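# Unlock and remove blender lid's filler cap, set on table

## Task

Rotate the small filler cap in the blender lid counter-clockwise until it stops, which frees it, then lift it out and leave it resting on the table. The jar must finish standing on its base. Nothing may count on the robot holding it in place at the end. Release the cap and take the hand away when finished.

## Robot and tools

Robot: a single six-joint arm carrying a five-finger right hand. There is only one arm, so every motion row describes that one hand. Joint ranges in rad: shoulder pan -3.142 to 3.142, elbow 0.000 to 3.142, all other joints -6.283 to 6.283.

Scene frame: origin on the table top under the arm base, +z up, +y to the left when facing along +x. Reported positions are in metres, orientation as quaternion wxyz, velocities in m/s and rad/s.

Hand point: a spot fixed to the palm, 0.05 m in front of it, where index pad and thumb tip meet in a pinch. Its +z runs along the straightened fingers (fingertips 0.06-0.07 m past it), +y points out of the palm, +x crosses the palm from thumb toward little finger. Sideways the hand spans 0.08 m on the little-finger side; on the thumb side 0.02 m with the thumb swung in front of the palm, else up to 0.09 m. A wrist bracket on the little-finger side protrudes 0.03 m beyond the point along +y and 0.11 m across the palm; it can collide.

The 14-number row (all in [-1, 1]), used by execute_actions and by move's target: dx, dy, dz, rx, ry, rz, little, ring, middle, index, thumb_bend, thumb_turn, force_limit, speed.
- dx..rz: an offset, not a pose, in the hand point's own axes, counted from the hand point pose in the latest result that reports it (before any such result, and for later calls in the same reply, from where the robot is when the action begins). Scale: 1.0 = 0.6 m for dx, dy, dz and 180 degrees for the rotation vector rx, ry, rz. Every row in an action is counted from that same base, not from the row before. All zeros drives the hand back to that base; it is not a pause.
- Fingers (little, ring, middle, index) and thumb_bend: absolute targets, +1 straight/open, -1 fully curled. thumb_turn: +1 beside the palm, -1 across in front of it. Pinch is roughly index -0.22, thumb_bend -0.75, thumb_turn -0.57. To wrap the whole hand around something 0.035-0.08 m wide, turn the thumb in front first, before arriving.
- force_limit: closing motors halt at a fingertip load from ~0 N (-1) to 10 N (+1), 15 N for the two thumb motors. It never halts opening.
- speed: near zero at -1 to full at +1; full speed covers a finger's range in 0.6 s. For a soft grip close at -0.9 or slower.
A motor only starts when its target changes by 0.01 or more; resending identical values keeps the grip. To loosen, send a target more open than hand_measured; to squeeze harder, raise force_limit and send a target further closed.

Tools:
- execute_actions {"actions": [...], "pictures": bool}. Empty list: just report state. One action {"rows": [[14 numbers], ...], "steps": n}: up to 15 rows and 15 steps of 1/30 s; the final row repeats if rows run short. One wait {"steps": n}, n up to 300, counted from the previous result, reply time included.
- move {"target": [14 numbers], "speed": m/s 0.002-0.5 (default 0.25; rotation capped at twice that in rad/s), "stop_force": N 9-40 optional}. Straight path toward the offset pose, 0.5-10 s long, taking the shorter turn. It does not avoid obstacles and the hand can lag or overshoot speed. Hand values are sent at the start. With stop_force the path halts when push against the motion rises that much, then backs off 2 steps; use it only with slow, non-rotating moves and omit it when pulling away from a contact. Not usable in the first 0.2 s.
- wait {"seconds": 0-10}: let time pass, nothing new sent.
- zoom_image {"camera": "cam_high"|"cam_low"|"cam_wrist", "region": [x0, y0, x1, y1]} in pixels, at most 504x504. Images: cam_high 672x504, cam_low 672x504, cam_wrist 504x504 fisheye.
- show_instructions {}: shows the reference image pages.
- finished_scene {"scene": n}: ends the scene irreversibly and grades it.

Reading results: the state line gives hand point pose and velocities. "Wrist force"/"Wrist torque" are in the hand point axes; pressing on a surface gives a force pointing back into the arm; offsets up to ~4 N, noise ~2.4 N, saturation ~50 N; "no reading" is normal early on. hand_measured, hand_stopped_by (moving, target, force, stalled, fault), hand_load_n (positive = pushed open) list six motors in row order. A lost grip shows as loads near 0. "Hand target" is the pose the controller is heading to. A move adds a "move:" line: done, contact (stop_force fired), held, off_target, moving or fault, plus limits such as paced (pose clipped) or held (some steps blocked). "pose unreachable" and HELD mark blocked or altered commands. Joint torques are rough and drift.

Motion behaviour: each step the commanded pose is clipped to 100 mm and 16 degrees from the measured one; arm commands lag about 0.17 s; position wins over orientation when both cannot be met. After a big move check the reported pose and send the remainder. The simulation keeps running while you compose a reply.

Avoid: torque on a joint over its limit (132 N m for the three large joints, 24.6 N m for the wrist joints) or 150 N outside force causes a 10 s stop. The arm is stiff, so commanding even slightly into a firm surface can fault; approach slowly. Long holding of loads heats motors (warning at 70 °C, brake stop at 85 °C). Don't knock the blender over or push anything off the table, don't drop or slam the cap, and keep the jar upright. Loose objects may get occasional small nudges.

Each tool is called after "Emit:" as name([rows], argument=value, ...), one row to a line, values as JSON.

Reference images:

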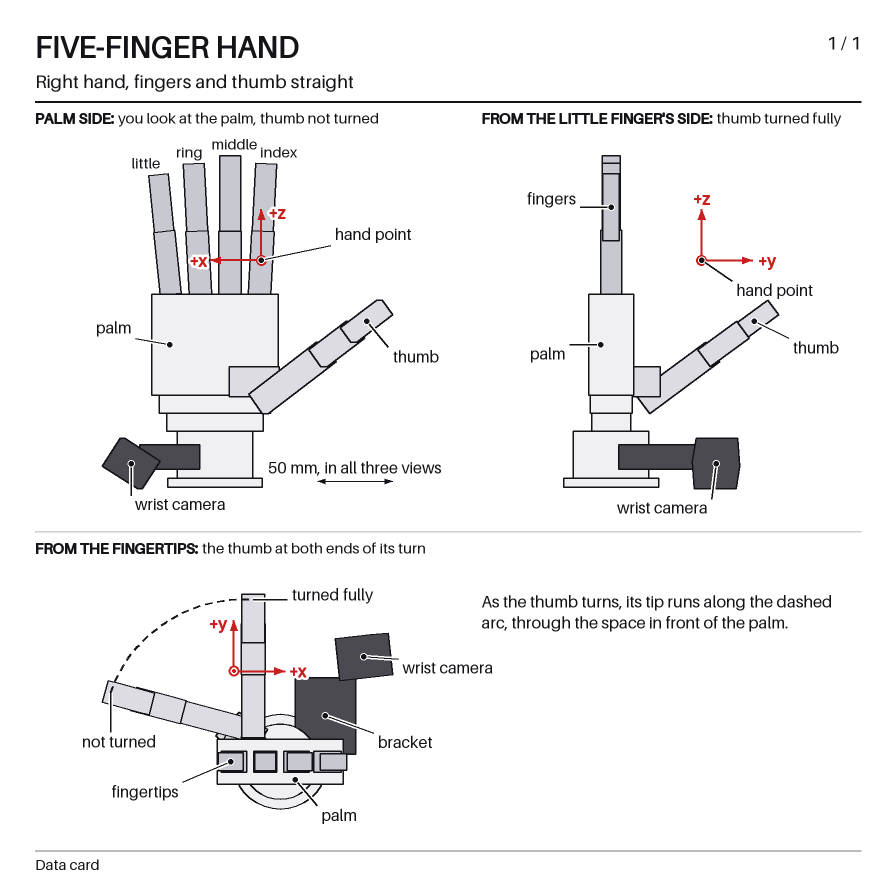

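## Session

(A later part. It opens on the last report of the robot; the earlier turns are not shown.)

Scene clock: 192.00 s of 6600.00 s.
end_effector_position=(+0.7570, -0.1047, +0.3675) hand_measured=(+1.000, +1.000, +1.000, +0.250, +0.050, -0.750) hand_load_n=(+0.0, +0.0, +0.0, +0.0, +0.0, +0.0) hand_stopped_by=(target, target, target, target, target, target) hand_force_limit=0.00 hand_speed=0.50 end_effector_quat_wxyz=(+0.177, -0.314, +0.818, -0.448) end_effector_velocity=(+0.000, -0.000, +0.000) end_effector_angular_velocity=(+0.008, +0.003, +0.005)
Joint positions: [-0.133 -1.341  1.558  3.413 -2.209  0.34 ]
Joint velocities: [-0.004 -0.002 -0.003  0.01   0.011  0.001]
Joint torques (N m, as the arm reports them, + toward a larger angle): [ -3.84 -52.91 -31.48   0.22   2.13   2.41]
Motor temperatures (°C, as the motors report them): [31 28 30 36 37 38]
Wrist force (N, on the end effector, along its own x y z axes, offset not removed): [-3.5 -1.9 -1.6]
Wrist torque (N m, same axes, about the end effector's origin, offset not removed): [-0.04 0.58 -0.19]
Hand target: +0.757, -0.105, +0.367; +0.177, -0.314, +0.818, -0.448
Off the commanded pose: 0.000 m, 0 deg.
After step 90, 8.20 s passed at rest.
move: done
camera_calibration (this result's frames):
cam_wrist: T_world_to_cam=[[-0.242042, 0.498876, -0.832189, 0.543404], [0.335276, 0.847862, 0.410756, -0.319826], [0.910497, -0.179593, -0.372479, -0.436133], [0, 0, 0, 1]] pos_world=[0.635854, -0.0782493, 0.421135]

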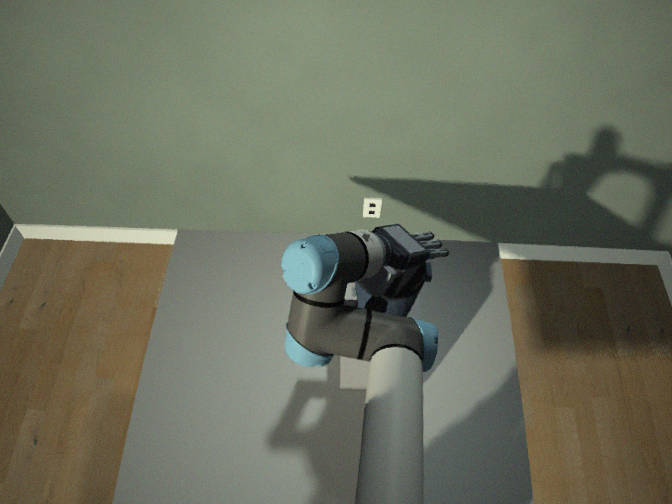

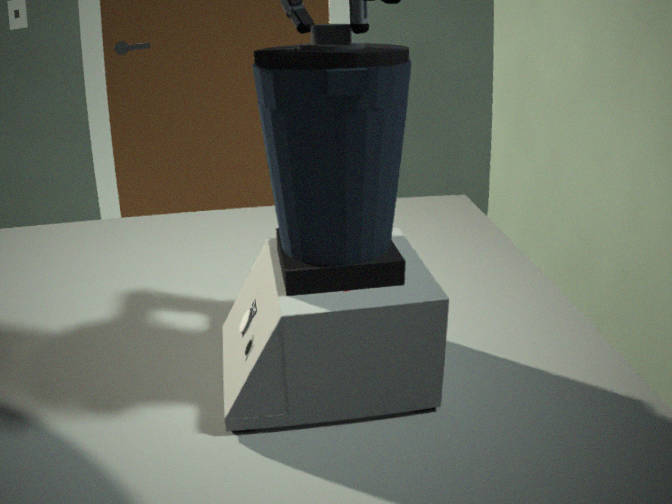

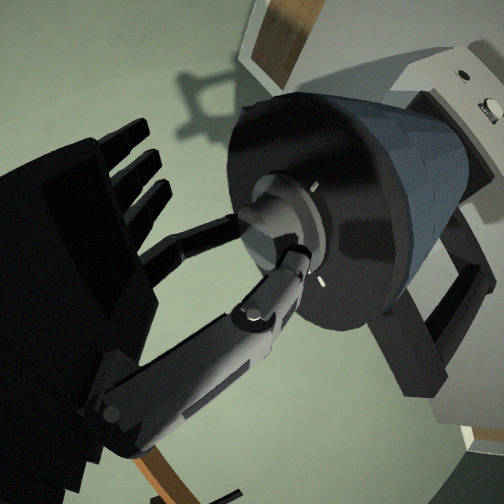

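Emit:
move(target=[0,0.0098,0.0062,0,0,0,1,1,1,0.25,0.05,-0.75,0,0.5], speed=0.02)

Emit:
execute_actions([
  {"rows":[[0,0,0,0,0,0,1,1,1,-0.2,-0.6,-0.75,-0.6,-0.8]],"steps":15},
], pictures=false)

Emit:
wait(seconds=1.5)

Emit:
zoom_image(camera="cam_low", region=[260, 0, 400, 70])

Scene clock: 214.37 s of 6600.00 s.
end_effector_position=(+0.7571, -0.1047, +0.3608) hand_measured=(+1.000, +1.000, +1.000, +0.250, +0.050, -0.750) hand_load_n=(+0.0, +0.0, +0.0, +0.0, +0.0, +0.0) hand_stopped_by=(target, target, target, target, target, target) hand_force_limit=0.00 hand_speed=0.50 end_effector_quat_wxyz=(+0.177, -0.314, +0.818, -0.448) end_effector_velocity=(-0.000, +0.000, -0.002) end_effector_angular_velocity=(-0.000, +0.001, +0.000)
Joint positions: [-0.134 -1.336  1.569  3.397 -2.208  0.339]
Joint velocities: [-0.     0.002  0.003 -0.005 -0.    -0.001]
Joint torques (N m, as the arm reports them, + toward a larger angle): [ -3.37 -26.83 -12.07  -5.08   1.23  -2.23]
Motor temperatures (°C, as the motors report them): [31 28 30 36 37 38]
Wrist force (N, on the end effector, along its own x y z axes, offset not removed): [-1.1 -3.0 -0.9]
Wrist torque (N m, same axes, about the end effector's origin, offset not removed): [-0.34 0.33 -0.15]
Hand target: +0.757, -0.105, +0.361; +0.177, -0.314, +0.818, -0.448
Off the commanded pose: 0.000 m, 0 deg.
After step 90, 18.63 s passed at rest.
move: done
camera_calibration (this result's frames):
cam_wrist: T_world_to_cam=[[-0.242076, 0.498909, -0.832159, 0.53777], [0.335259, 0.847852, 0.41079, -0.31711], [0.910495, -0.179547, -0.372508, -0.438675], [0, 0, 0, 1]] pos_world=[0.635906, -0.078199, 0.414365]

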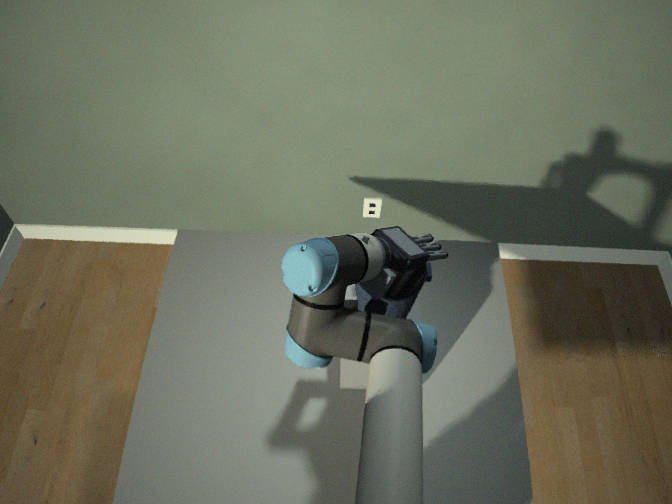

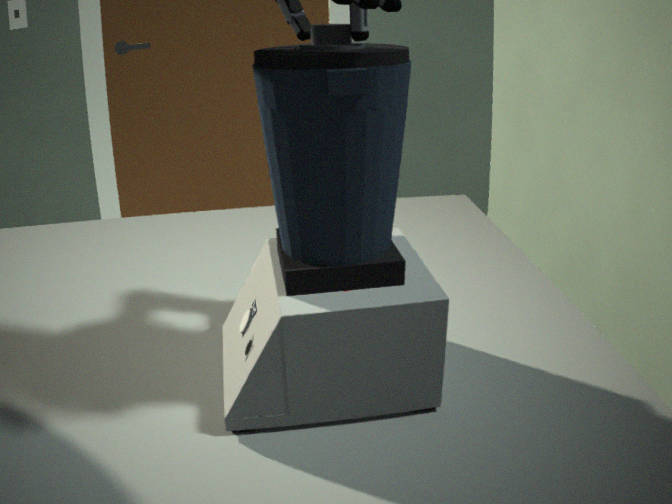

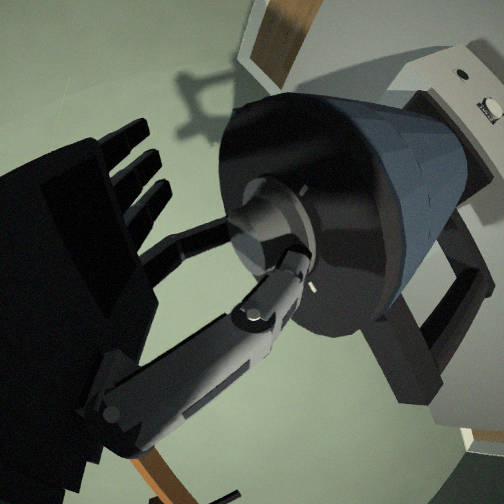

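Scene clock: 214.87 s of 6600.00 s.
end_effector_position=(+0.7571, -0.1047, +0.3607) hand_measured=(+1.000, +1.000, +1.000, +0.162, -0.034, -0.750) hand_load_n=(+0.0, +0.0, +0.0, +1.0, +0.0, +0.0) hand_stopped_by=(target, target, target, force, moving, target) hand_force_limit=-0.60 hand_speed=-0.80 end_effector_quat_wxyz=(+0.177, -0.314, +0.818, -0.448) end_effector_velocity=(-0.000, -0.000, +0.000) end_effector_angular_velocity=(-0.000, -0.002, -0.000)
Joint positions: [-0.134 -1.336  1.569  3.397 -2.208  0.339]
Joint velocities: [-0.    -0.001  0.001 -0.002  0.     0.   ]
Joint torques (N m, as the arm reports them, + toward a larger angle): [ -1.53 -33.07 -18.81  -0.83   1.11  -2.03]
Motor temperatures (°C, as the motors report them): [31 28 30 36 37 38]
Wrist force (N, on the end effector, along its own x y z axes, offset not removed): [-2.4 -3.4 1.4]
Wrist torque (N m, same axes, about the end effector's origin, offset not removed): [-0.24 0.54 -0.23]
Hand target: +0.757, -0.105, +0.361; +0.177, -0.314, +0.818, -0.448
Off the commanded pose: 0.000 m, 0 deg.
Steps of this call (steps 1 to 15: all 15 steps of this action). Readings (end_effector_position | what the end effector reports):
1: (+0.7571, -0.1047, +0.3607) | hand_measured=(+1.000, +1.000, +1.000, +0.250, +0.050, -0.750) hand_load_n=(+0.0, +0.0, +0.0, +0.0, +0.0, +0.0) hand_stopped_by=(target, target, target, moving, moving, target) hand_force_limit=-0.60 hand_speed=-0.80
2: (+0.7571, -0.1047, +0.3607) | hand_measured=(+1.000, +1.000, +1.000, +0.250, +0.050, -0.750) hand_load_n=(+0.0, +0.0, +0.0, +0.0, +0.0, +0.0) hand_stopped_by=(target, target, target, moving, moving, target) hand_force_limit=-0.60 hand_speed=-0.80
4: (+0.7571, -0.1047, +0.3607) | hand_measured=(+1.000, +1.000, +1.000, +0.240, +0.044, -0.750) hand_load_n=(+0.0, +0.0, +0.0, +0.0, +0.0, +0.0) hand_stopped_by=(target, target, target, moving, moving, target) hand_force_limit=-0.60 hand_speed=-0.80
8: (+0.7571, -0.1047, +0.3607) | hand_measured=(+1.000, +1.000, +1.000, +0.196, +0.016, -0.750) hand_load_n=(+0.0, +0.0, +0.0, +0.0, +0.0, +0.0) hand_stopped_by=(target, target, target, moving, moving, target) hand_force_limit=-0.60 hand_speed=-0.80
15: the state above

Scene clock: 216.37 s of 6600.00 s.
end_effector_position=(+0.7571, -0.1047, +0.3607) hand_measured=(+1.000, +1.000, +1.000, +0.164, -0.188, -0.750) hand_load_n=(+0.0, +0.0, +0.0, +3.0, +3.5, +0.0) hand_stopped_by=(target, target, target, force, force, target) hand_force_limit=-0.60 hand_speed=-0.80 end_effector_quat_wxyz=(+0.177, -0.314, +0.818, -0.448) end_effector_velocity=(-0.000, +0.000, -0.001) end_effector_angular_velocity=(+0.000, +0.002, +0.001)
Joint positions: [-0.134 -1.336  1.569  3.397 -2.208  0.339]
Joint velocities: [-0.     0.     0.001  0.001  0.    -0.   ]
Joint torques (N m, as the arm reports them, + toward a larger angle): [  3.54 -52.78 -30.47  -1.66   1.12  -1.07]
Motor temperatures (°C, as the motors report them): [31 28 30 36 37 38]
Wrist force (N, on the end effector, along its own x y z axes, offset not removed): [-1.4 -3.5 0.6]
Wrist torque (N m, same axes, about the end effector's origin, offset not removed): [-0.53 0.43 -0.12]
Hand target: +0.757, -0.105, +0.361; +0.177, -0.314, +0.818, -0.448
Off the commanded pose: 0.000 m, 0 deg.
Steps of this call (steps 1 to 45: nothing new was sent). Readings (end_effector_position | what the end effector reports):
1: (+0.7571, -0.1047, +0.3607) | hand_measured=(+1.000, +1.000, +1.000, +0.162, -0.040, -0.750) hand_load_n=(+0.0, +0.0, +0.0, +1.0, +0.0, +0.0) hand_stopped_by=(target, target, target, force, moving, target) hand_force_limit=-0.60 hand_speed=-0.80
2: (+0.7571, -0.1047, +0.3607) | hand_measured=(+1.000, +1.000, +1.000, +0.162, -0.048, -0.750) hand_load_n=(+0.0, +0.0, +0.0, +1.0, +0.0, +0.0) hand_stopped_by=(target, target, target, force, moving, target) hand_force_limit=-0.60 hand_speed=-0.80
4: (+0.7571, -0.1047, +0.3607) | hand_measured=(+1.000, +1.000, +1.000, +0.162, -0.062, -0.750) hand_load_n=(+0.0, +0.0, +0.0, +1.0, +0.0, +0.0) hand_stopped_by=(target, target, target, force, moving, target) hand_force_limit=-0.60 hand_speed=-0.80
8: (+0.7571, -0.1047, +0.3607) | hand_measured=(+1.000, +1.000, +1.000, +0.162, -0.090, -0.750) hand_load_n=(+0.0, +0.0, +0.0, +1.0, +0.0, +0.0) hand_stopped_by=(target, target, target, force, moving, target) hand_force_limit=-0.60 hand_speed=-0.80
45: the state above
camera_calibration (this result's frames):
cam_wrist: T_world_to_cam=[[-0.242111, 0.498908, -0.83215, 0.537784], [0.335281, 0.847851, 0.410773, -0.317106], [0.910477, -0.179551, -0.372549, -0.438652], [0, 0, 0, 1]] pos_world=[0.635906, -0.0782065, 0.414357]

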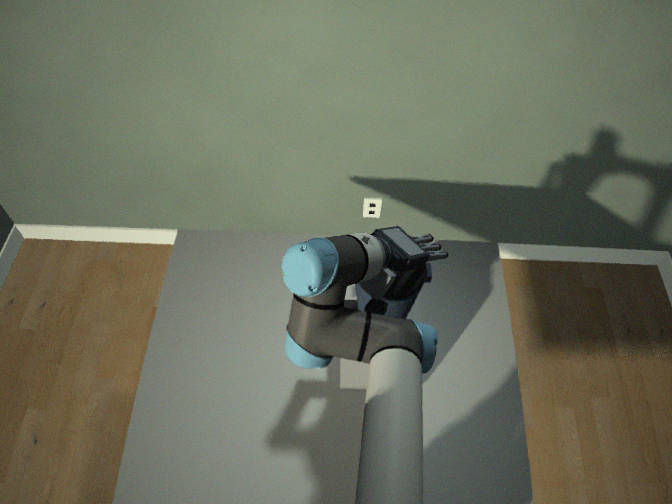

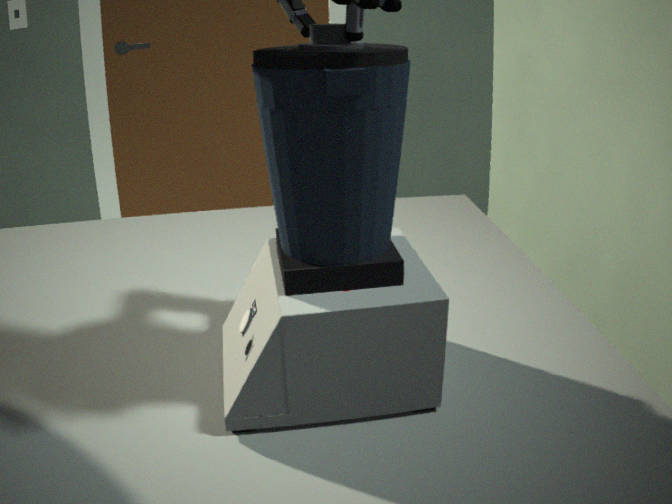

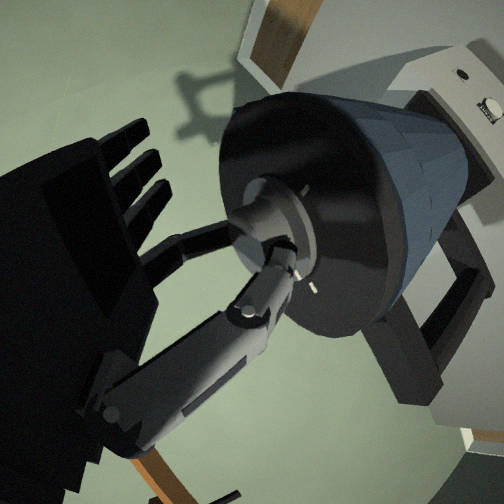

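Region (260, 0, 400, 70) of cam_low's 672x504 image, scaled by 3.600, with more detail than that image has.

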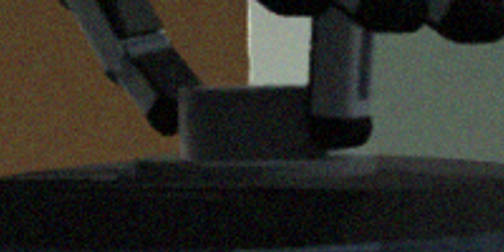

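Emit:
execute_actions([
  {"rows":[[0,0,0,0,0,0,1,1,1,-0.25,-0.65,-0.75,0.7,-0.85]],"steps":15},
], pictures=false)

Emit:
move(target=[0.0046,-0.0006,0.001,-0.0013,-0.1407,-0.0892,1,1,1,-0.25,-0.65,-0.75,0.7,-0.85], speed=0.1)

Scene clock: 235.00 s of 6600.00 s.
end_effector_position=(+0.7571, -0.1047, +0.3608) hand_measured=(+1.000, +1.000, +1.000, +0.142, -0.238, -0.750) hand_load_n=(+0.0, +0.0, +0.0, +13.5, +12.5, -0.5) hand_stopped_by=(target, target, target, force, moving, target) hand_force_limit=0.70 hand_speed=-0.85 end_effector_quat_wxyz=(+0.177, -0.314, +0.818, -0.448) end_effector_velocity=(+0.001, +0.000, -0.001) end_effector_angular_velocity=(+0.000, +0.000, +0.001)
Joint positions: [-0.134 -1.336  1.569  3.397 -2.208  0.339]
Joint velocities: [ 0.     0.002 -0.001 -0.001  0.001 -0.001]
Joint torques (N m, as the arm reports them, + toward a larger angle): [ 14.17 -50.2  -27.13  -2.88   1.12   1.28]
Motor temperatures (°C, as the motors report them): [31 28 30 36 37 38]
Wrist force (N, on the end effector, along its own x y z axes, offset not removed): [-2.0 -1.8 -0.4]
Wrist torque (N m, same axes, about the end effector's origin, offset not removed): [-0.21 0.57 -0.18]
Hand target: +0.757, -0.105, +0.361; +0.177, -0.314, +0.818, -0.448
Off the commanded pose: 0.000 m, 0 deg.
Steps of this call (steps 1 to 90: nothing new was sent; then 15.13 s passed at rest; steps 91 to 105: all 15 steps of this action). Readings (end_effector_position | what the end effector reports):
91: (+0.7571, -0.1047, +0.3608) | hand_measured=(+1.000, +1.000, +1.000, +0.164, -0.188, -0.750) hand_load_n=(+0.0, +0.0, +0.0, +3.0, +3.5, +0.0) hand_stopped_by=(target, target, target, moving, moving, target) hand_force_limit=0.70 hand_speed=-0.85
92: (+0.7571, -0.1047, +0.3608) | hand_measured=(+1.000, +1.000, +1.000, +0.164, -0.188, -0.750) hand_load_n=(+0.0, +0.0, +0.0, +3.0, +3.5, +0.0) hand_stopped_by=(target, target, target, moving, moving, target) hand_force_limit=0.70 hand_speed=-0.85
94: (+0.7571, -0.1047, +0.3608) | hand_measured=(+1.000, +1.000, +1.000, +0.156, -0.190, -0.750) hand_load_n=(+0.0, +0.0, +0.0, +5.5, +4.5, +0.0) hand_stopped_by=(target, target, target, moving, moving, target) hand_force_limit=0.70 hand_speed=-0.85
98: (+0.7571, -0.1047, +0.3608) | hand_measured=(+1.000, +1.000, +1.000, +0.142, -0.206, -0.750) hand_load_n=(+0.0, +0.0, +0.0, +11.0, +9.0, +0.0) hand_stopped_by=(target, target, target, force, moving, target) hand_force_limit=0.70 hand_speed=-0.85
105: the state above

Scene clock: 238.20 s of 6600.00 s.
end_effector_position=(+0.7556, -0.1071, +0.3607) hand_measured=(+1.000, +1.000, +1.000, +0.142, -0.236, -0.750) hand_load_n=(+0.0, +0.0, +0.0, +13.0, +12.0, +1.5) hand_stopped_by=(target, target, target, force, force, target) hand_force_limit=0.70 hand_speed=-0.85 end_effector_quat_wxyz=(+0.287, -0.514, +0.709, -0.387) end_effector_velocity=(-0.000, +0.000, +0.000) end_effector_angular_velocity=(+0.001, -0.001, +0.014)
Joint positions: [-0.322 -1.417  1.664  3.293 -1.602 -0.053]
Joint velocities: [-0.005 -0.001  0.001  0.001  0.017 -0.009]
Joint torques (N m, as the arm reports them, + toward a larger angle): [ -3.27 -47.59  -9.98   0.05   3.33  -2.08]
Motor temperatures (°C, as the motors report them): [31 28 30 36 37 38]
Wrist force (N, on the end effector, along its own x y z axes, offset not removed): [-1.4 -1.2 -0.7]
Wrist torque (N m, same axes, about the end effector's origin, offset not removed): [-0.06 0.46 -0.04]
Hand target: +0.756, -0.107, +0.361; +0.287, -0.515, +0.709, -0.387
Off the commanded pose: 0.000 m, 0 deg.
move: done
camera_calibration (this result's frames):
cam_wrist: T_world_to_cam=[[-0.458115, 0.311846, -0.832396, 0.6818], [-0.132371, 0.902066, 0.410799, 0.0445957], [0.878982, 0.298378, -0.37197, -0.362992], [0, 0, 0, 1]] pos_world=[0.637309, -0.144536, 0.414185]

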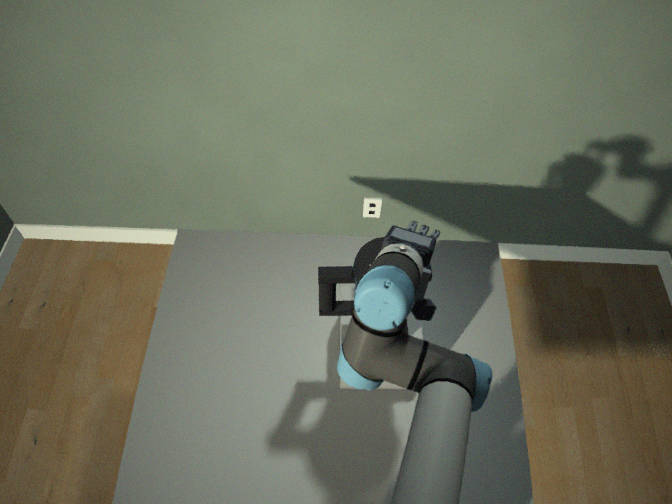

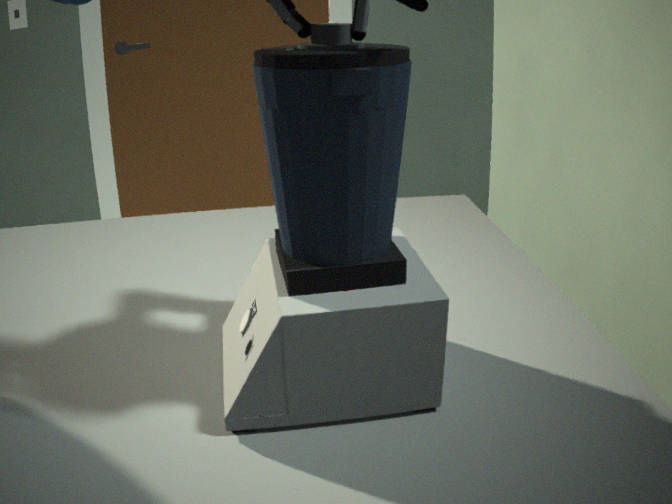

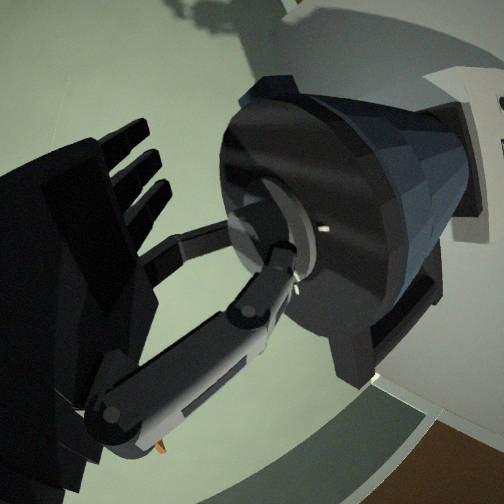

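Seems to follow. Continue.

Emit:
move(target=[0.0046,-0.0006,0.001,-0.0013,-0.1407,-0.0892,1,1,1,-0.25,-0.65,-0.75,0.7,-0.85], speed=0.1)

Emit:
zoom_image(camera="cam_wrist", region=[200, 150, 380, 330])

Scene clock: 246.57 s of 6600.00 s.
end_effector_position=(+0.7555, -0.1099, +0.3606) hand_measured=(+1.000, +1.000, +1.000, +0.142, -0.236, -0.750) hand_load_n=(+0.0, +0.0, +0.0, +12.5, +12.0, +1.5) hand_stopped_by=(target, target, target, force, force, target) hand_force_limit=0.70 hand_speed=-0.85 end_effector_quat_wxyz=(-0.377, +0.680, -0.553, +0.300) end_effector_velocity=(-0.000, +0.000, +0.002) end_effector_angular_velocity=(-0.001, -0.001, +0.013)
Joint positions: [-0.491 -1.399  1.594  3.482 -1.024 -0.448]
Joint velocities: [-0.003 -0.    -0.004  0.01   0.012 -0.012]
Joint torques (N m, as the arm reports them, + toward a larger angle): [ -2.44 -23.46 -32.62   0.     3.35  -2.05]
Motor temperatures (°C, as the motors report them): [31 28 30 36 37 38]
Wrist force (N, on the end effector, along its own x y z axes, offset not removed): [-4.1 -3.6 -1.7]
Wrist torque (N m, same axes, about the end effector's origin, offset not removed): [-0.63 0.70 -0.24]
Hand target: +0.755, -0.110, +0.361; -0.378, +0.680, -0.552, +0.300
Off the commanded pose: 0.000 m, 0 deg.
After step 90, 2.40 s passed at rest.
move: done
camera_calibration (this result's frames):
cam_wrist: T_world_to_cam=[[-0.552012, 0.0417883, -0.832789, 0.723974], [-0.56491, 0.715872, 0.410371, 0.353593], [0.613318, 0.69698, -0.371563, -0.117723], [0, 0, 0, 1]] pos_world=[0.671592, -0.20133, 0.414072]

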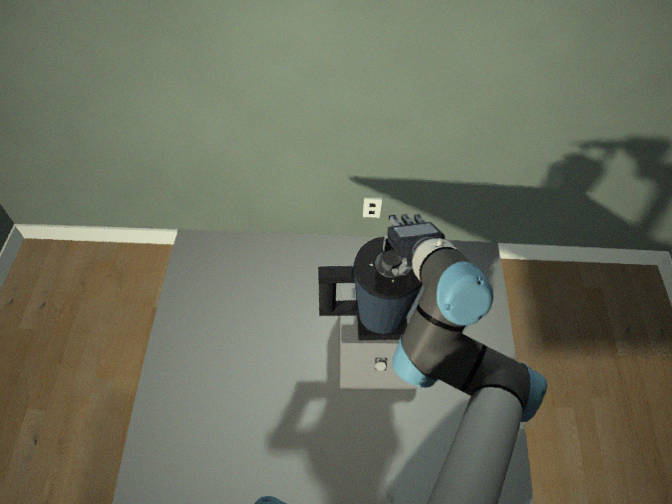

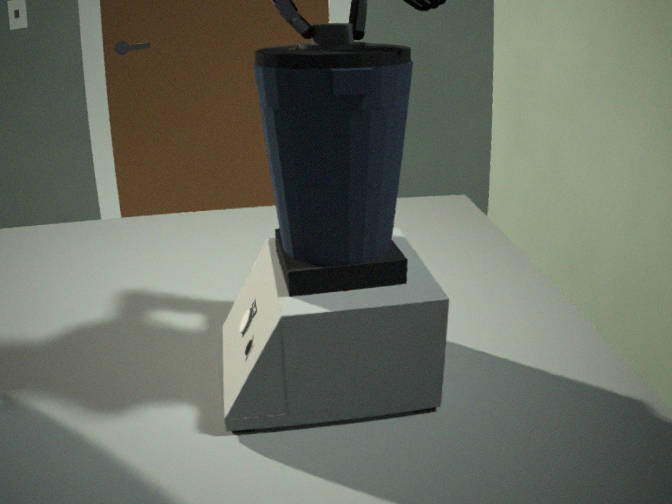

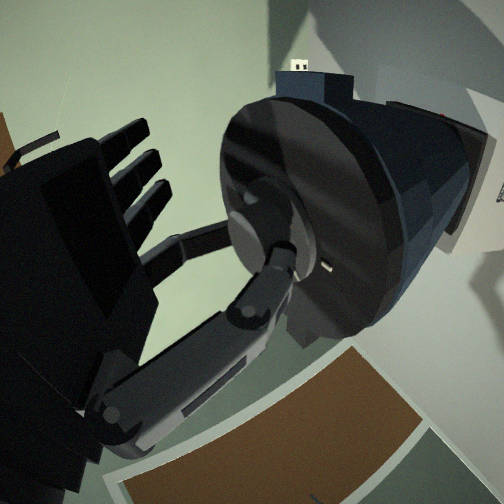

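Region (200, 150, 380, 330) of cam_wrist's 504x504 image, scaled by 2.800, with more detail than that image has.

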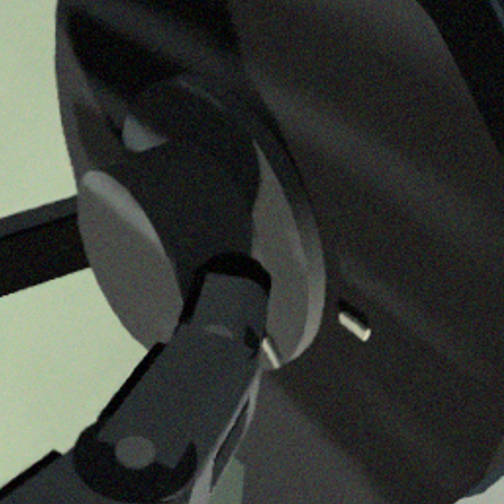

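Emit:
move(target=[0.004,0.0015,-0.0024,-0.0013,-0.145,-0.092,1,1,1,-0.25,-0.65,-0.75,0.7,-0.85], speed=0.08)

Emit:
zoom_image(camera="cam_wrist", region=[200, 150, 380, 330])

Emit:
zoom_image(camera="cam_high", region=[330, 210, 450, 310])

Scene clock: 267.20 s of 6600.00 s.
end_effector_position=(+0.7542, -0.1124, +0.3606) hand_measured=(+1.000, +1.000, +1.000, +0.142, -0.236, -0.750) hand_load_n=(+0.0, +0.0, +0.0, +14.0, +11.0, +0.5) hand_stopped_by=(target, target, target, force, force, target) hand_force_limit=0.70 hand_speed=-0.85 end_effector_quat_wxyz=(-0.444, +0.802, -0.352, +0.189) end_effector_velocity=(-0.000, -0.000, +0.002) end_effector_angular_velocity=(-0.002, -0.001, +0.013)
Joint positions: [-0.565 -1.31   1.354  4.114 -0.643 -1.112]
Joint velocities: [-0.     0.001 -0.011  0.026  0.004 -0.021]
Joint torques (N m, as the arm reports them, + toward a larger angle): [ -4.34 -26.14 -28.86   0.58   3.86  -2.44]
Motor temperatures (°C, as the motors report them): [31 28 30 36 37 38]
Wrist force (N, on the end effector, along its own x y z axes, offset not removed): [-0.4 -2.3 0.2]
Wrist torque (N m, same axes, about the end effector's origin, offset not removed): [-0.13 0.59 -0.05]
Hand target: +0.754, -0.112, +0.361; -0.444, +0.803, -0.351, +0.189
Off the commanded pose: 0.000 m, 0 deg.
After step 90, 13.93 s passed at rest.
move: done
camera_calibration (this result's frames):
cam_wrist: T_world_to_cam=[[-0.49448, -0.247625, -0.833169, 0.647594], [-0.852533, 0.324929, 0.4094, 0.528077], [0.169343, 0.912745, -0.37178, 0.244041], [0, 0, 0, 1]] pos_world=[0.729099, -0.233974, 0.414091]

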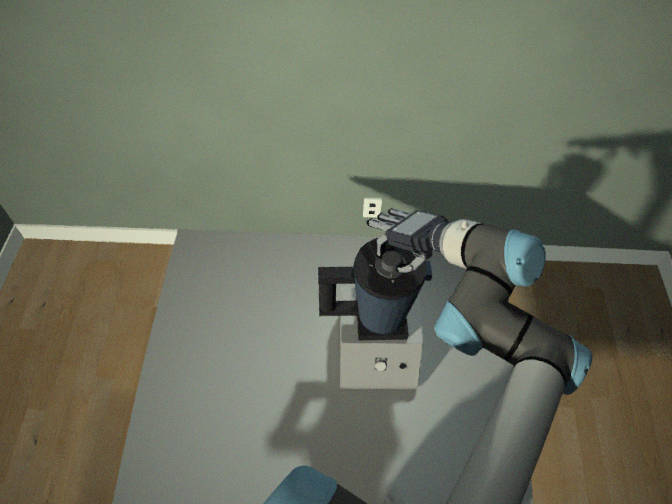

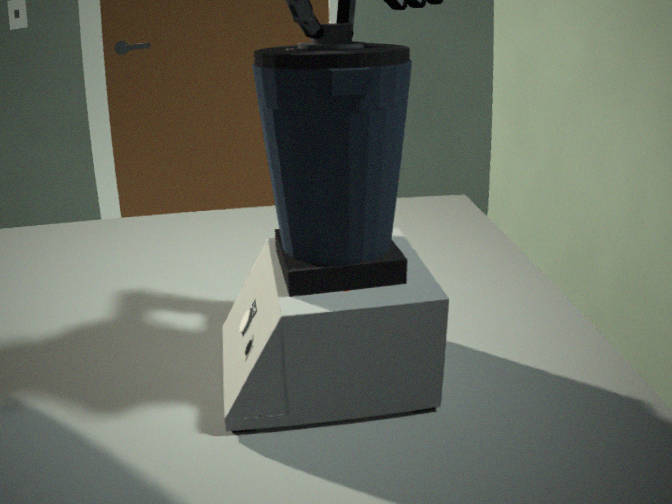

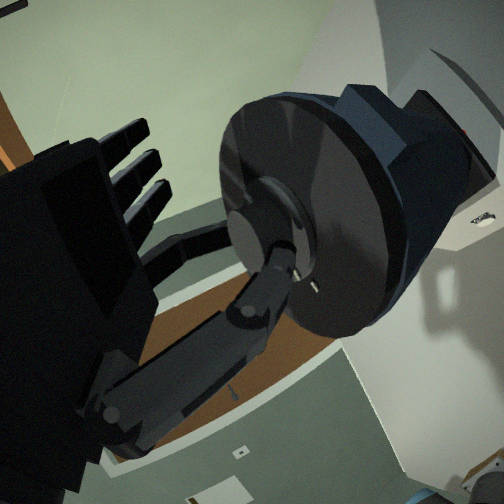

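Region (200, 150, 380, 330) of cam_wrist's 504x504 image, scaled by 2.800, with more detail than that image has.

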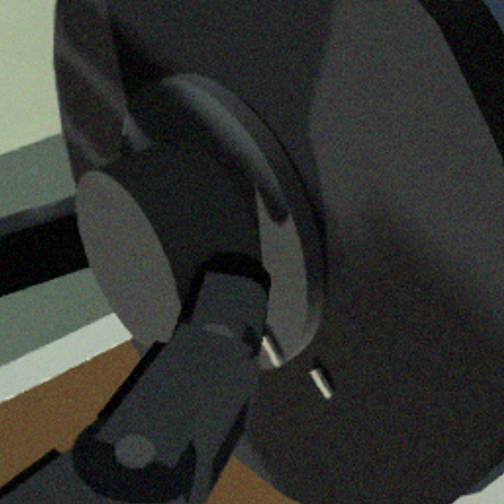

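Region (330, 210, 450, 310) of cam_high's 672x504 image, scaled by 4.200, with more detail than that image has.

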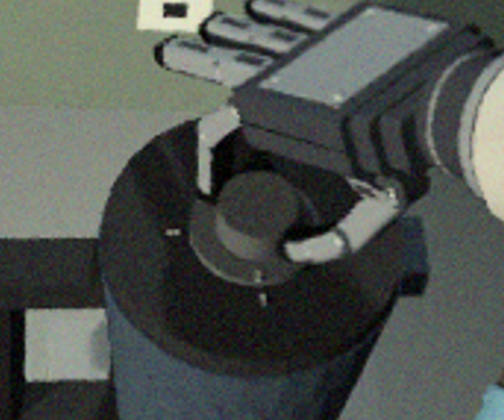

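Emit:
move(target=[0.0007,0,0,0,-0.0235,-0.015,1,1,1,-0.25,-0.65,-0.75,0.7,-0.85], speed=0.05)

Emit:
move(target=[0,-0.014,-0.009,0,0,0,1,1,1,-0.25,-0.65,-0.75,0.7,-0.85], speed=0.015)

Emit:
zoom_image(camera="cam_low", region=[240, 0, 420, 90])

Scene clock: 277.30 s of 6600.00 s.
end_effector_position=(+0.7545, -0.1127, +0.3606) hand_measured=(+1.000, +1.000, +1.000, +0.142, -0.236, -0.750) hand_load_n=(+0.0, +0.0, +0.0, +13.5, +11.5, +4.0) hand_stopped_by=(target, target, target, force, force, target) hand_force_limit=0.70 hand_speed=-0.85 end_effector_quat_wxyz=(-0.452, +0.817, -0.316, +0.171) end_effector_velocity=(+0.000, -0.000, -0.001) end_effector_angular_velocity=(+0.000, +0.003, +0.015)
Joint positions: [-0.566 -1.286  1.291  4.27  -0.615 -1.253]
Joint velocities: [-0.     0.006 -0.013  0.031  0.003 -0.025]
Joint torques (N m, as the arm reports them, + toward a larger angle): [ -3.16 -27.29 -29.35   0.19   4.33  -2.08]
Motor temperatures (°C, as the motors report them): [31 28 30 36 37 38]
Wrist force (N, on the end effector, along its own x y z axes, offset not removed): [-0.3 -2.9 -1.2]
Wrist torque (N m, same axes, about the end effector's origin, offset not removed): [-0.22 0.64 -0.02]
Hand target: +0.754, -0.113, +0.361; -0.452, +0.817, -0.316, +0.170
Off the commanded pose: 0.000 m, 0 deg.
After step 90, 5.97 s passed at rest.
move: done
camera_calibration (this result's frames):
cam_wrist: T_world_to_cam=[[-0.470586, -0.289117, -0.833643, 0.625121], [-0.8777, 0.250293, 0.408651, 0.539217], [0.0905065, 0.923994, -0.371543, 0.304913], [0, 0, 0, 1]] pos_world=[0.739847, -0.235966, 0.414064]

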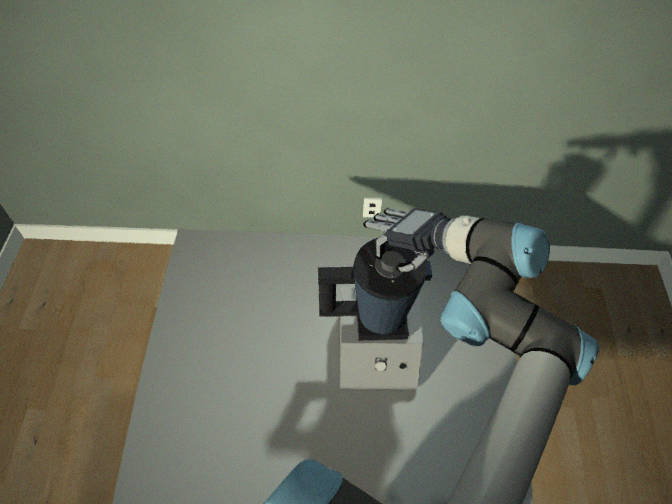

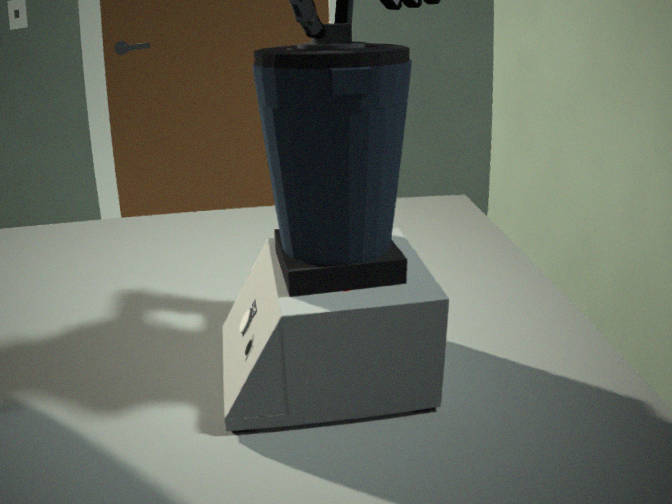

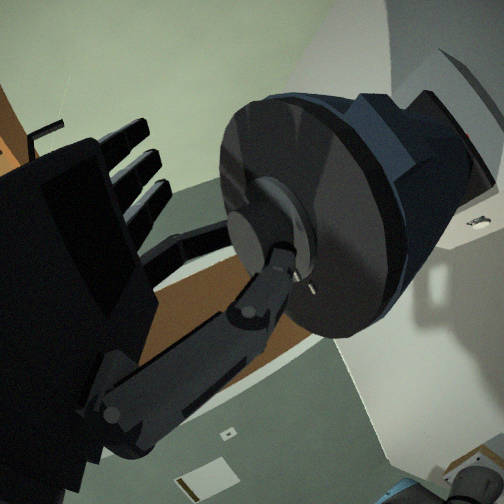

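Scene clock: 278.23 s of 6600.00 s.
end_effector_position=(+0.7545, -0.1128, +0.3704) hand_measured=(+1.000, +1.000, +1.000, +0.142, -0.236, -0.750) hand_load_n=(+0.0, +0.0, +0.0, +13.5, +11.0, -0.5) hand_stopped_by=(target, target, target, force, force, target) hand_force_limit=0.70 hand_speed=-0.85 end_effector_quat_wxyz=(-0.452, +0.817, -0.316, +0.171) end_effector_velocity=(-0.000, -0.000, +0.003) end_effector_angular_velocity=(-0.001, -0.001, -0.000)
Joint positions: [-0.566 -1.29   1.272  4.293 -0.615 -1.253]
Joint velocities: [-0.    -0.002 -0.004  0.005 -0.    -0.   ]
Joint torques (N m, as the arm reports them, + toward a larger angle): [ 13.01 -58.05 -32.39  -0.36  -0.81   1.99]
Motor temperatures (°C, as the motors report them): [31 28 30 36 37 38]
Wrist force (N, on the end effector, along its own x y z axes, offset not removed): [-3.0 1.0 0.1]
Wrist torque (N m, same axes, about the end effector's origin, offset not removed): [-0.14 0.52 -0.13]
Hand target: +0.754, -0.113, +0.371; -0.452, +0.817, -0.316, +0.171
Off the commanded pose: 0.000 m, 0 deg.
move: done
camera_calibration (this result's frames):
cam_wrist: T_world_to_cam=[[-0.470596, -0.289094, -0.833645, 0.633258], [-0.877691, 0.250328, 0.40865, 0.535217], [0.0905462, 0.923992, -0.371539, 0.30863], [0, 0, 0, 1]] pos_world=[0.739818, -0.23608, 0.423864]

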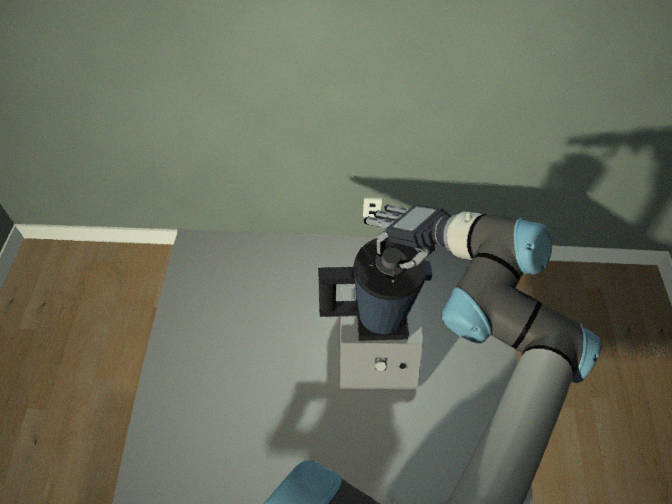

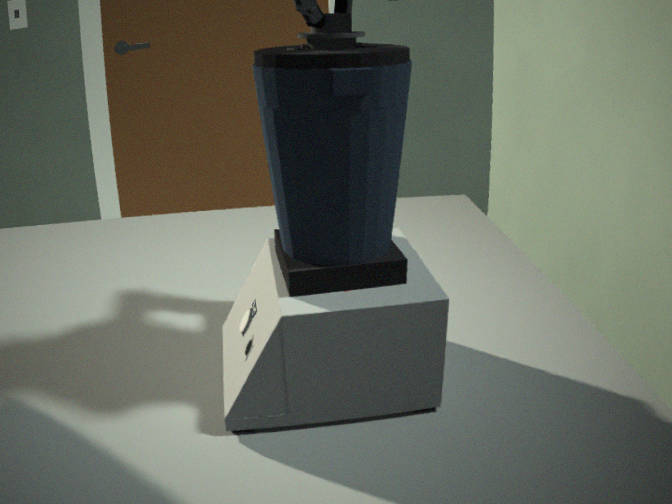

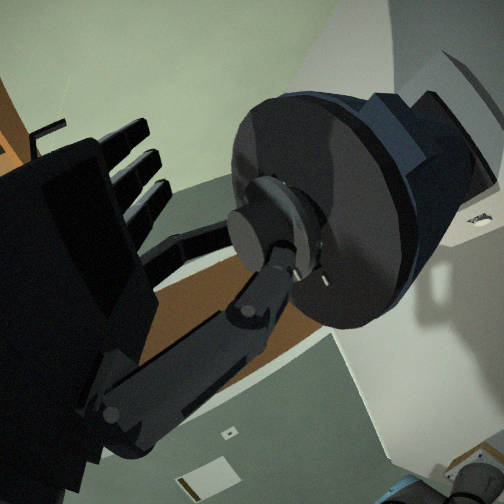

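Region (240, 0, 420, 90) of cam_low's 672x504 image, scaled by 2.800, with more detail than that image has.

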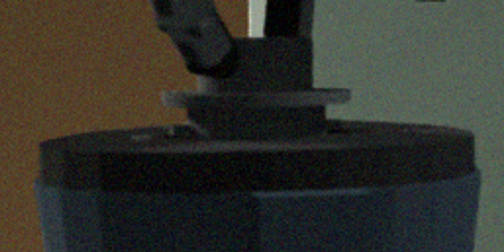

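Lifting. See the plug length.

Emit:
move(target=[0,-0.021,-0.0133,0,0,0,1,1,1,-0.25,-0.65,-0.75,0.7,-0.85], speed=0.03)

Emit:
zoom_image(camera="cam_low", region=[240, 0, 420, 90])

Scene clock: 287.63 s of 6600.00 s.
end_effector_position=(+0.7545, -0.1129, +0.3851) hand_measured=(+1.000, +1.000, +1.000, +0.142, -0.236, -0.750) hand_load_n=(+0.0, +0.0, +0.0, +13.5, +11.0, +0.0) hand_stopped_by=(target, target, target, force, force, target) hand_force_limit=0.70 hand_speed=-0.85 end_effector_quat_wxyz=(-0.452, +0.817, -0.317, +0.171) end_effector_velocity=(+0.000, -0.000, +0.002) end_effector_angular_velocity=(-0.001, -0.001, +0.000)
Joint positions: [-0.565 -1.295  1.241  4.328 -0.615 -1.252]
Joint velocities: [ 0.    -0.001 -0.004  0.004  0.    -0.   ]
Joint torques (N m, as the arm reports them, + toward a larger angle): [ 13.16 -57.31 -28.27  -0.57  -0.84   1.38]
Motor temperatures (°C, as the motors report them): [31 28 30 36 37 38]
Wrist force (N, on the end effector, along its own x y z axes, offset not removed): [-1.7 -0.8 -0.2]
Wrist torque (N m, same axes, about the end effector's origin, offset not removed): [-0.43 0.34 -0.18]
Hand target: +0.754, -0.113, +0.385; -0.452, +0.817, -0.316, +0.171
Off the commanded pose: 0.000 m, 0 deg.
After step 90, 5.57 s passed at rest.
move: done
camera_calibration (this result's frames):
cam_wrist: T_world_to_cam=[[-0.470628, -0.289037, -0.833647, 0.645556], [-0.877668, 0.250372, 0.408672, 0.529231], [0.090601, 0.923997, -0.371511, 0.314126], [0, 0, 0, 1]] pos_world=[0.739845, -0.236167, 0.438585]

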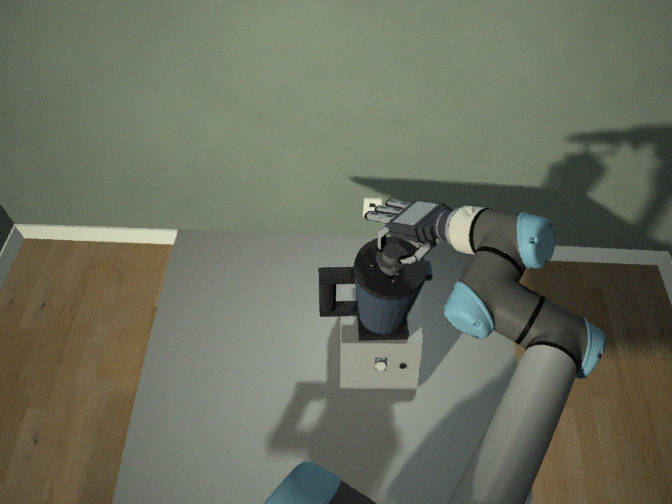

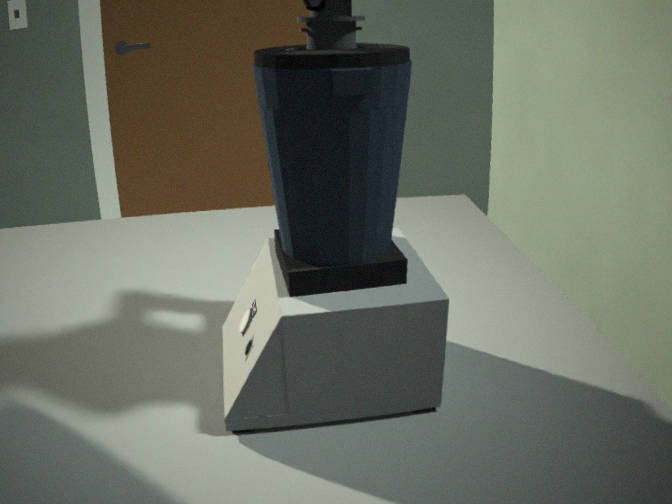

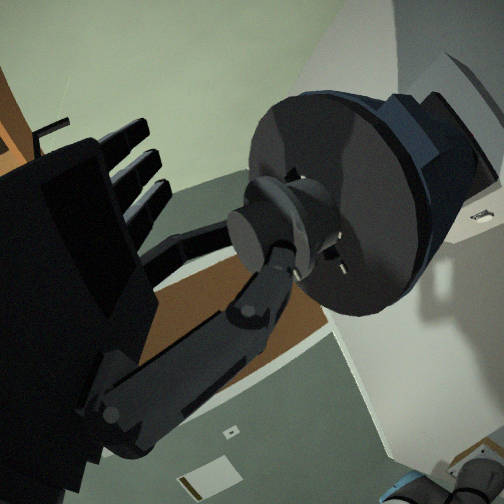

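Region (240, 0, 420, 90) of cam_low's 672x504 image, scaled by 2.800, with more detail than that image has.

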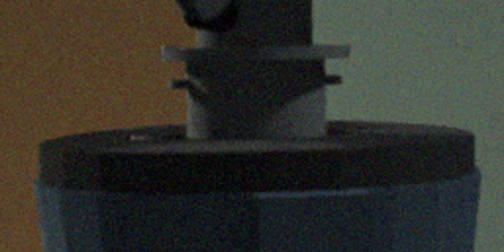

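Emit:
move(target=[0,-0.028,-0.0178,0,0,0,1,1,1,-0.25,-0.65,-0.75,0.7,-0.85], speed=0.03)

Emit:
zoom_image(camera="cam_low", region=[240, 0, 420, 90])

Scene clock: 295.87 s of 6600.00 s.
end_effector_position=(+0.7545, -0.1131, +0.4048) hand_measured=(+1.000, +1.000, +1.000, +0.142, -0.236, -0.750) hand_load_n=(+0.0, +0.0, +0.0, +14.0, +11.0, +0.0) hand_stopped_by=(target, target, target, force, force, target) hand_force_limit=0.70 hand_speed=-0.85 end_effector_quat_wxyz=(-0.452, +0.816, -0.317, +0.171) end_effector_velocity=(-0.000, -0.000, +0.003) end_effector_angular_velocity=(-0.001, -0.001, -0.000)
Joint positions: [-0.565 -1.299  1.197  4.375 -0.615 -1.25 ]
Joint velocities: [ 0.    -0.001 -0.006  0.005 -0.     0.001]
Joint torques (N m, as the arm reports them, + toward a larger angle): [ 12.41 -57.3  -32.18  -0.17  -1.38   0.94]
Motor temperatures (°C, as the motors report them): [31 28 30 36 37 38]
Wrist force (N, on the end effector, along its own x y z axes, offset not removed): [-2.4 -2.3 -1.6]
Wrist torque (N m, same axes, about the end effector's origin, offset not removed): [-0.16 0.55 -0.10]
Hand target: +0.755, -0.113, +0.405; -0.452, +0.817, -0.317, +0.171
Off the commanded pose: 0.000 m, 0 deg.
After step 90, 4.23 s passed at rest.
move: done
camera_calibration (this result's frames):
cam_wrist: T_world_to_cam=[[-0.470671, -0.288964, -0.833648, 0.662002], [-0.877638, 0.250425, 0.408704, 0.521201], [0.0906654, 0.924006, -0.371474, 0.321517], [0, 0, 0, 1]] pos_world=[0.739861, -0.23631, 0.458295]

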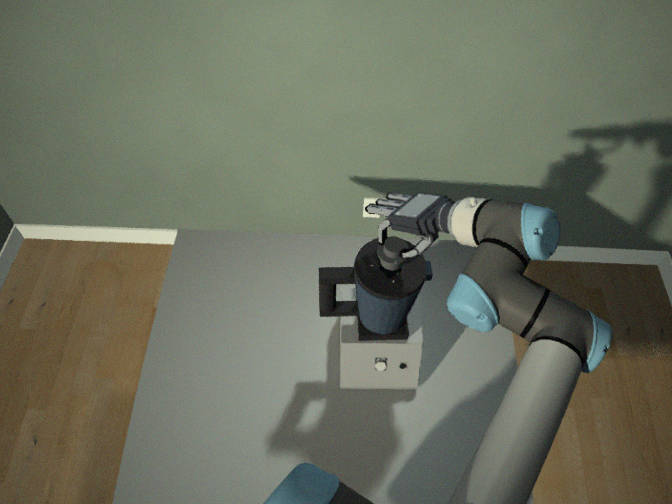

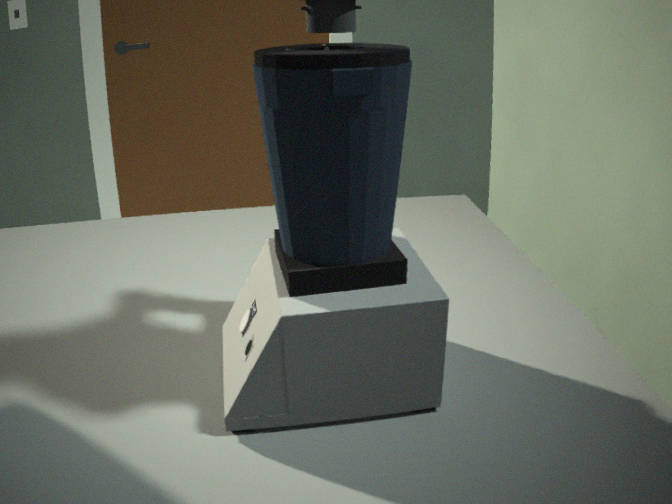

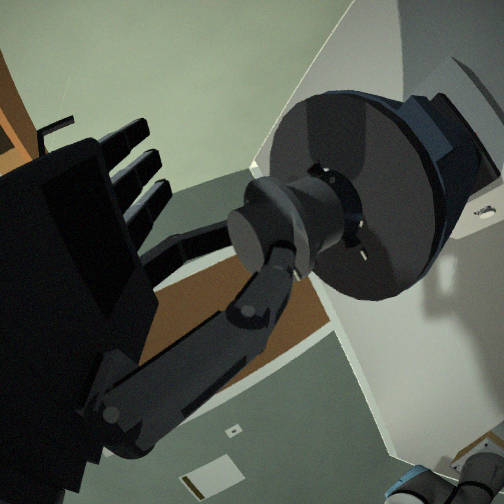

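Region (240, 0, 420, 90) of cam_low's 672x504 image, scaled by 2.800, with more detail than that image has.

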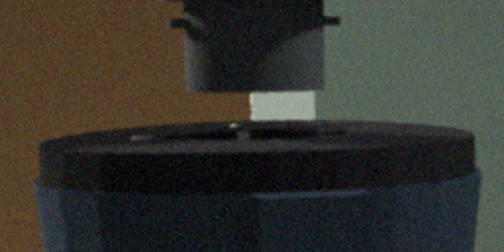

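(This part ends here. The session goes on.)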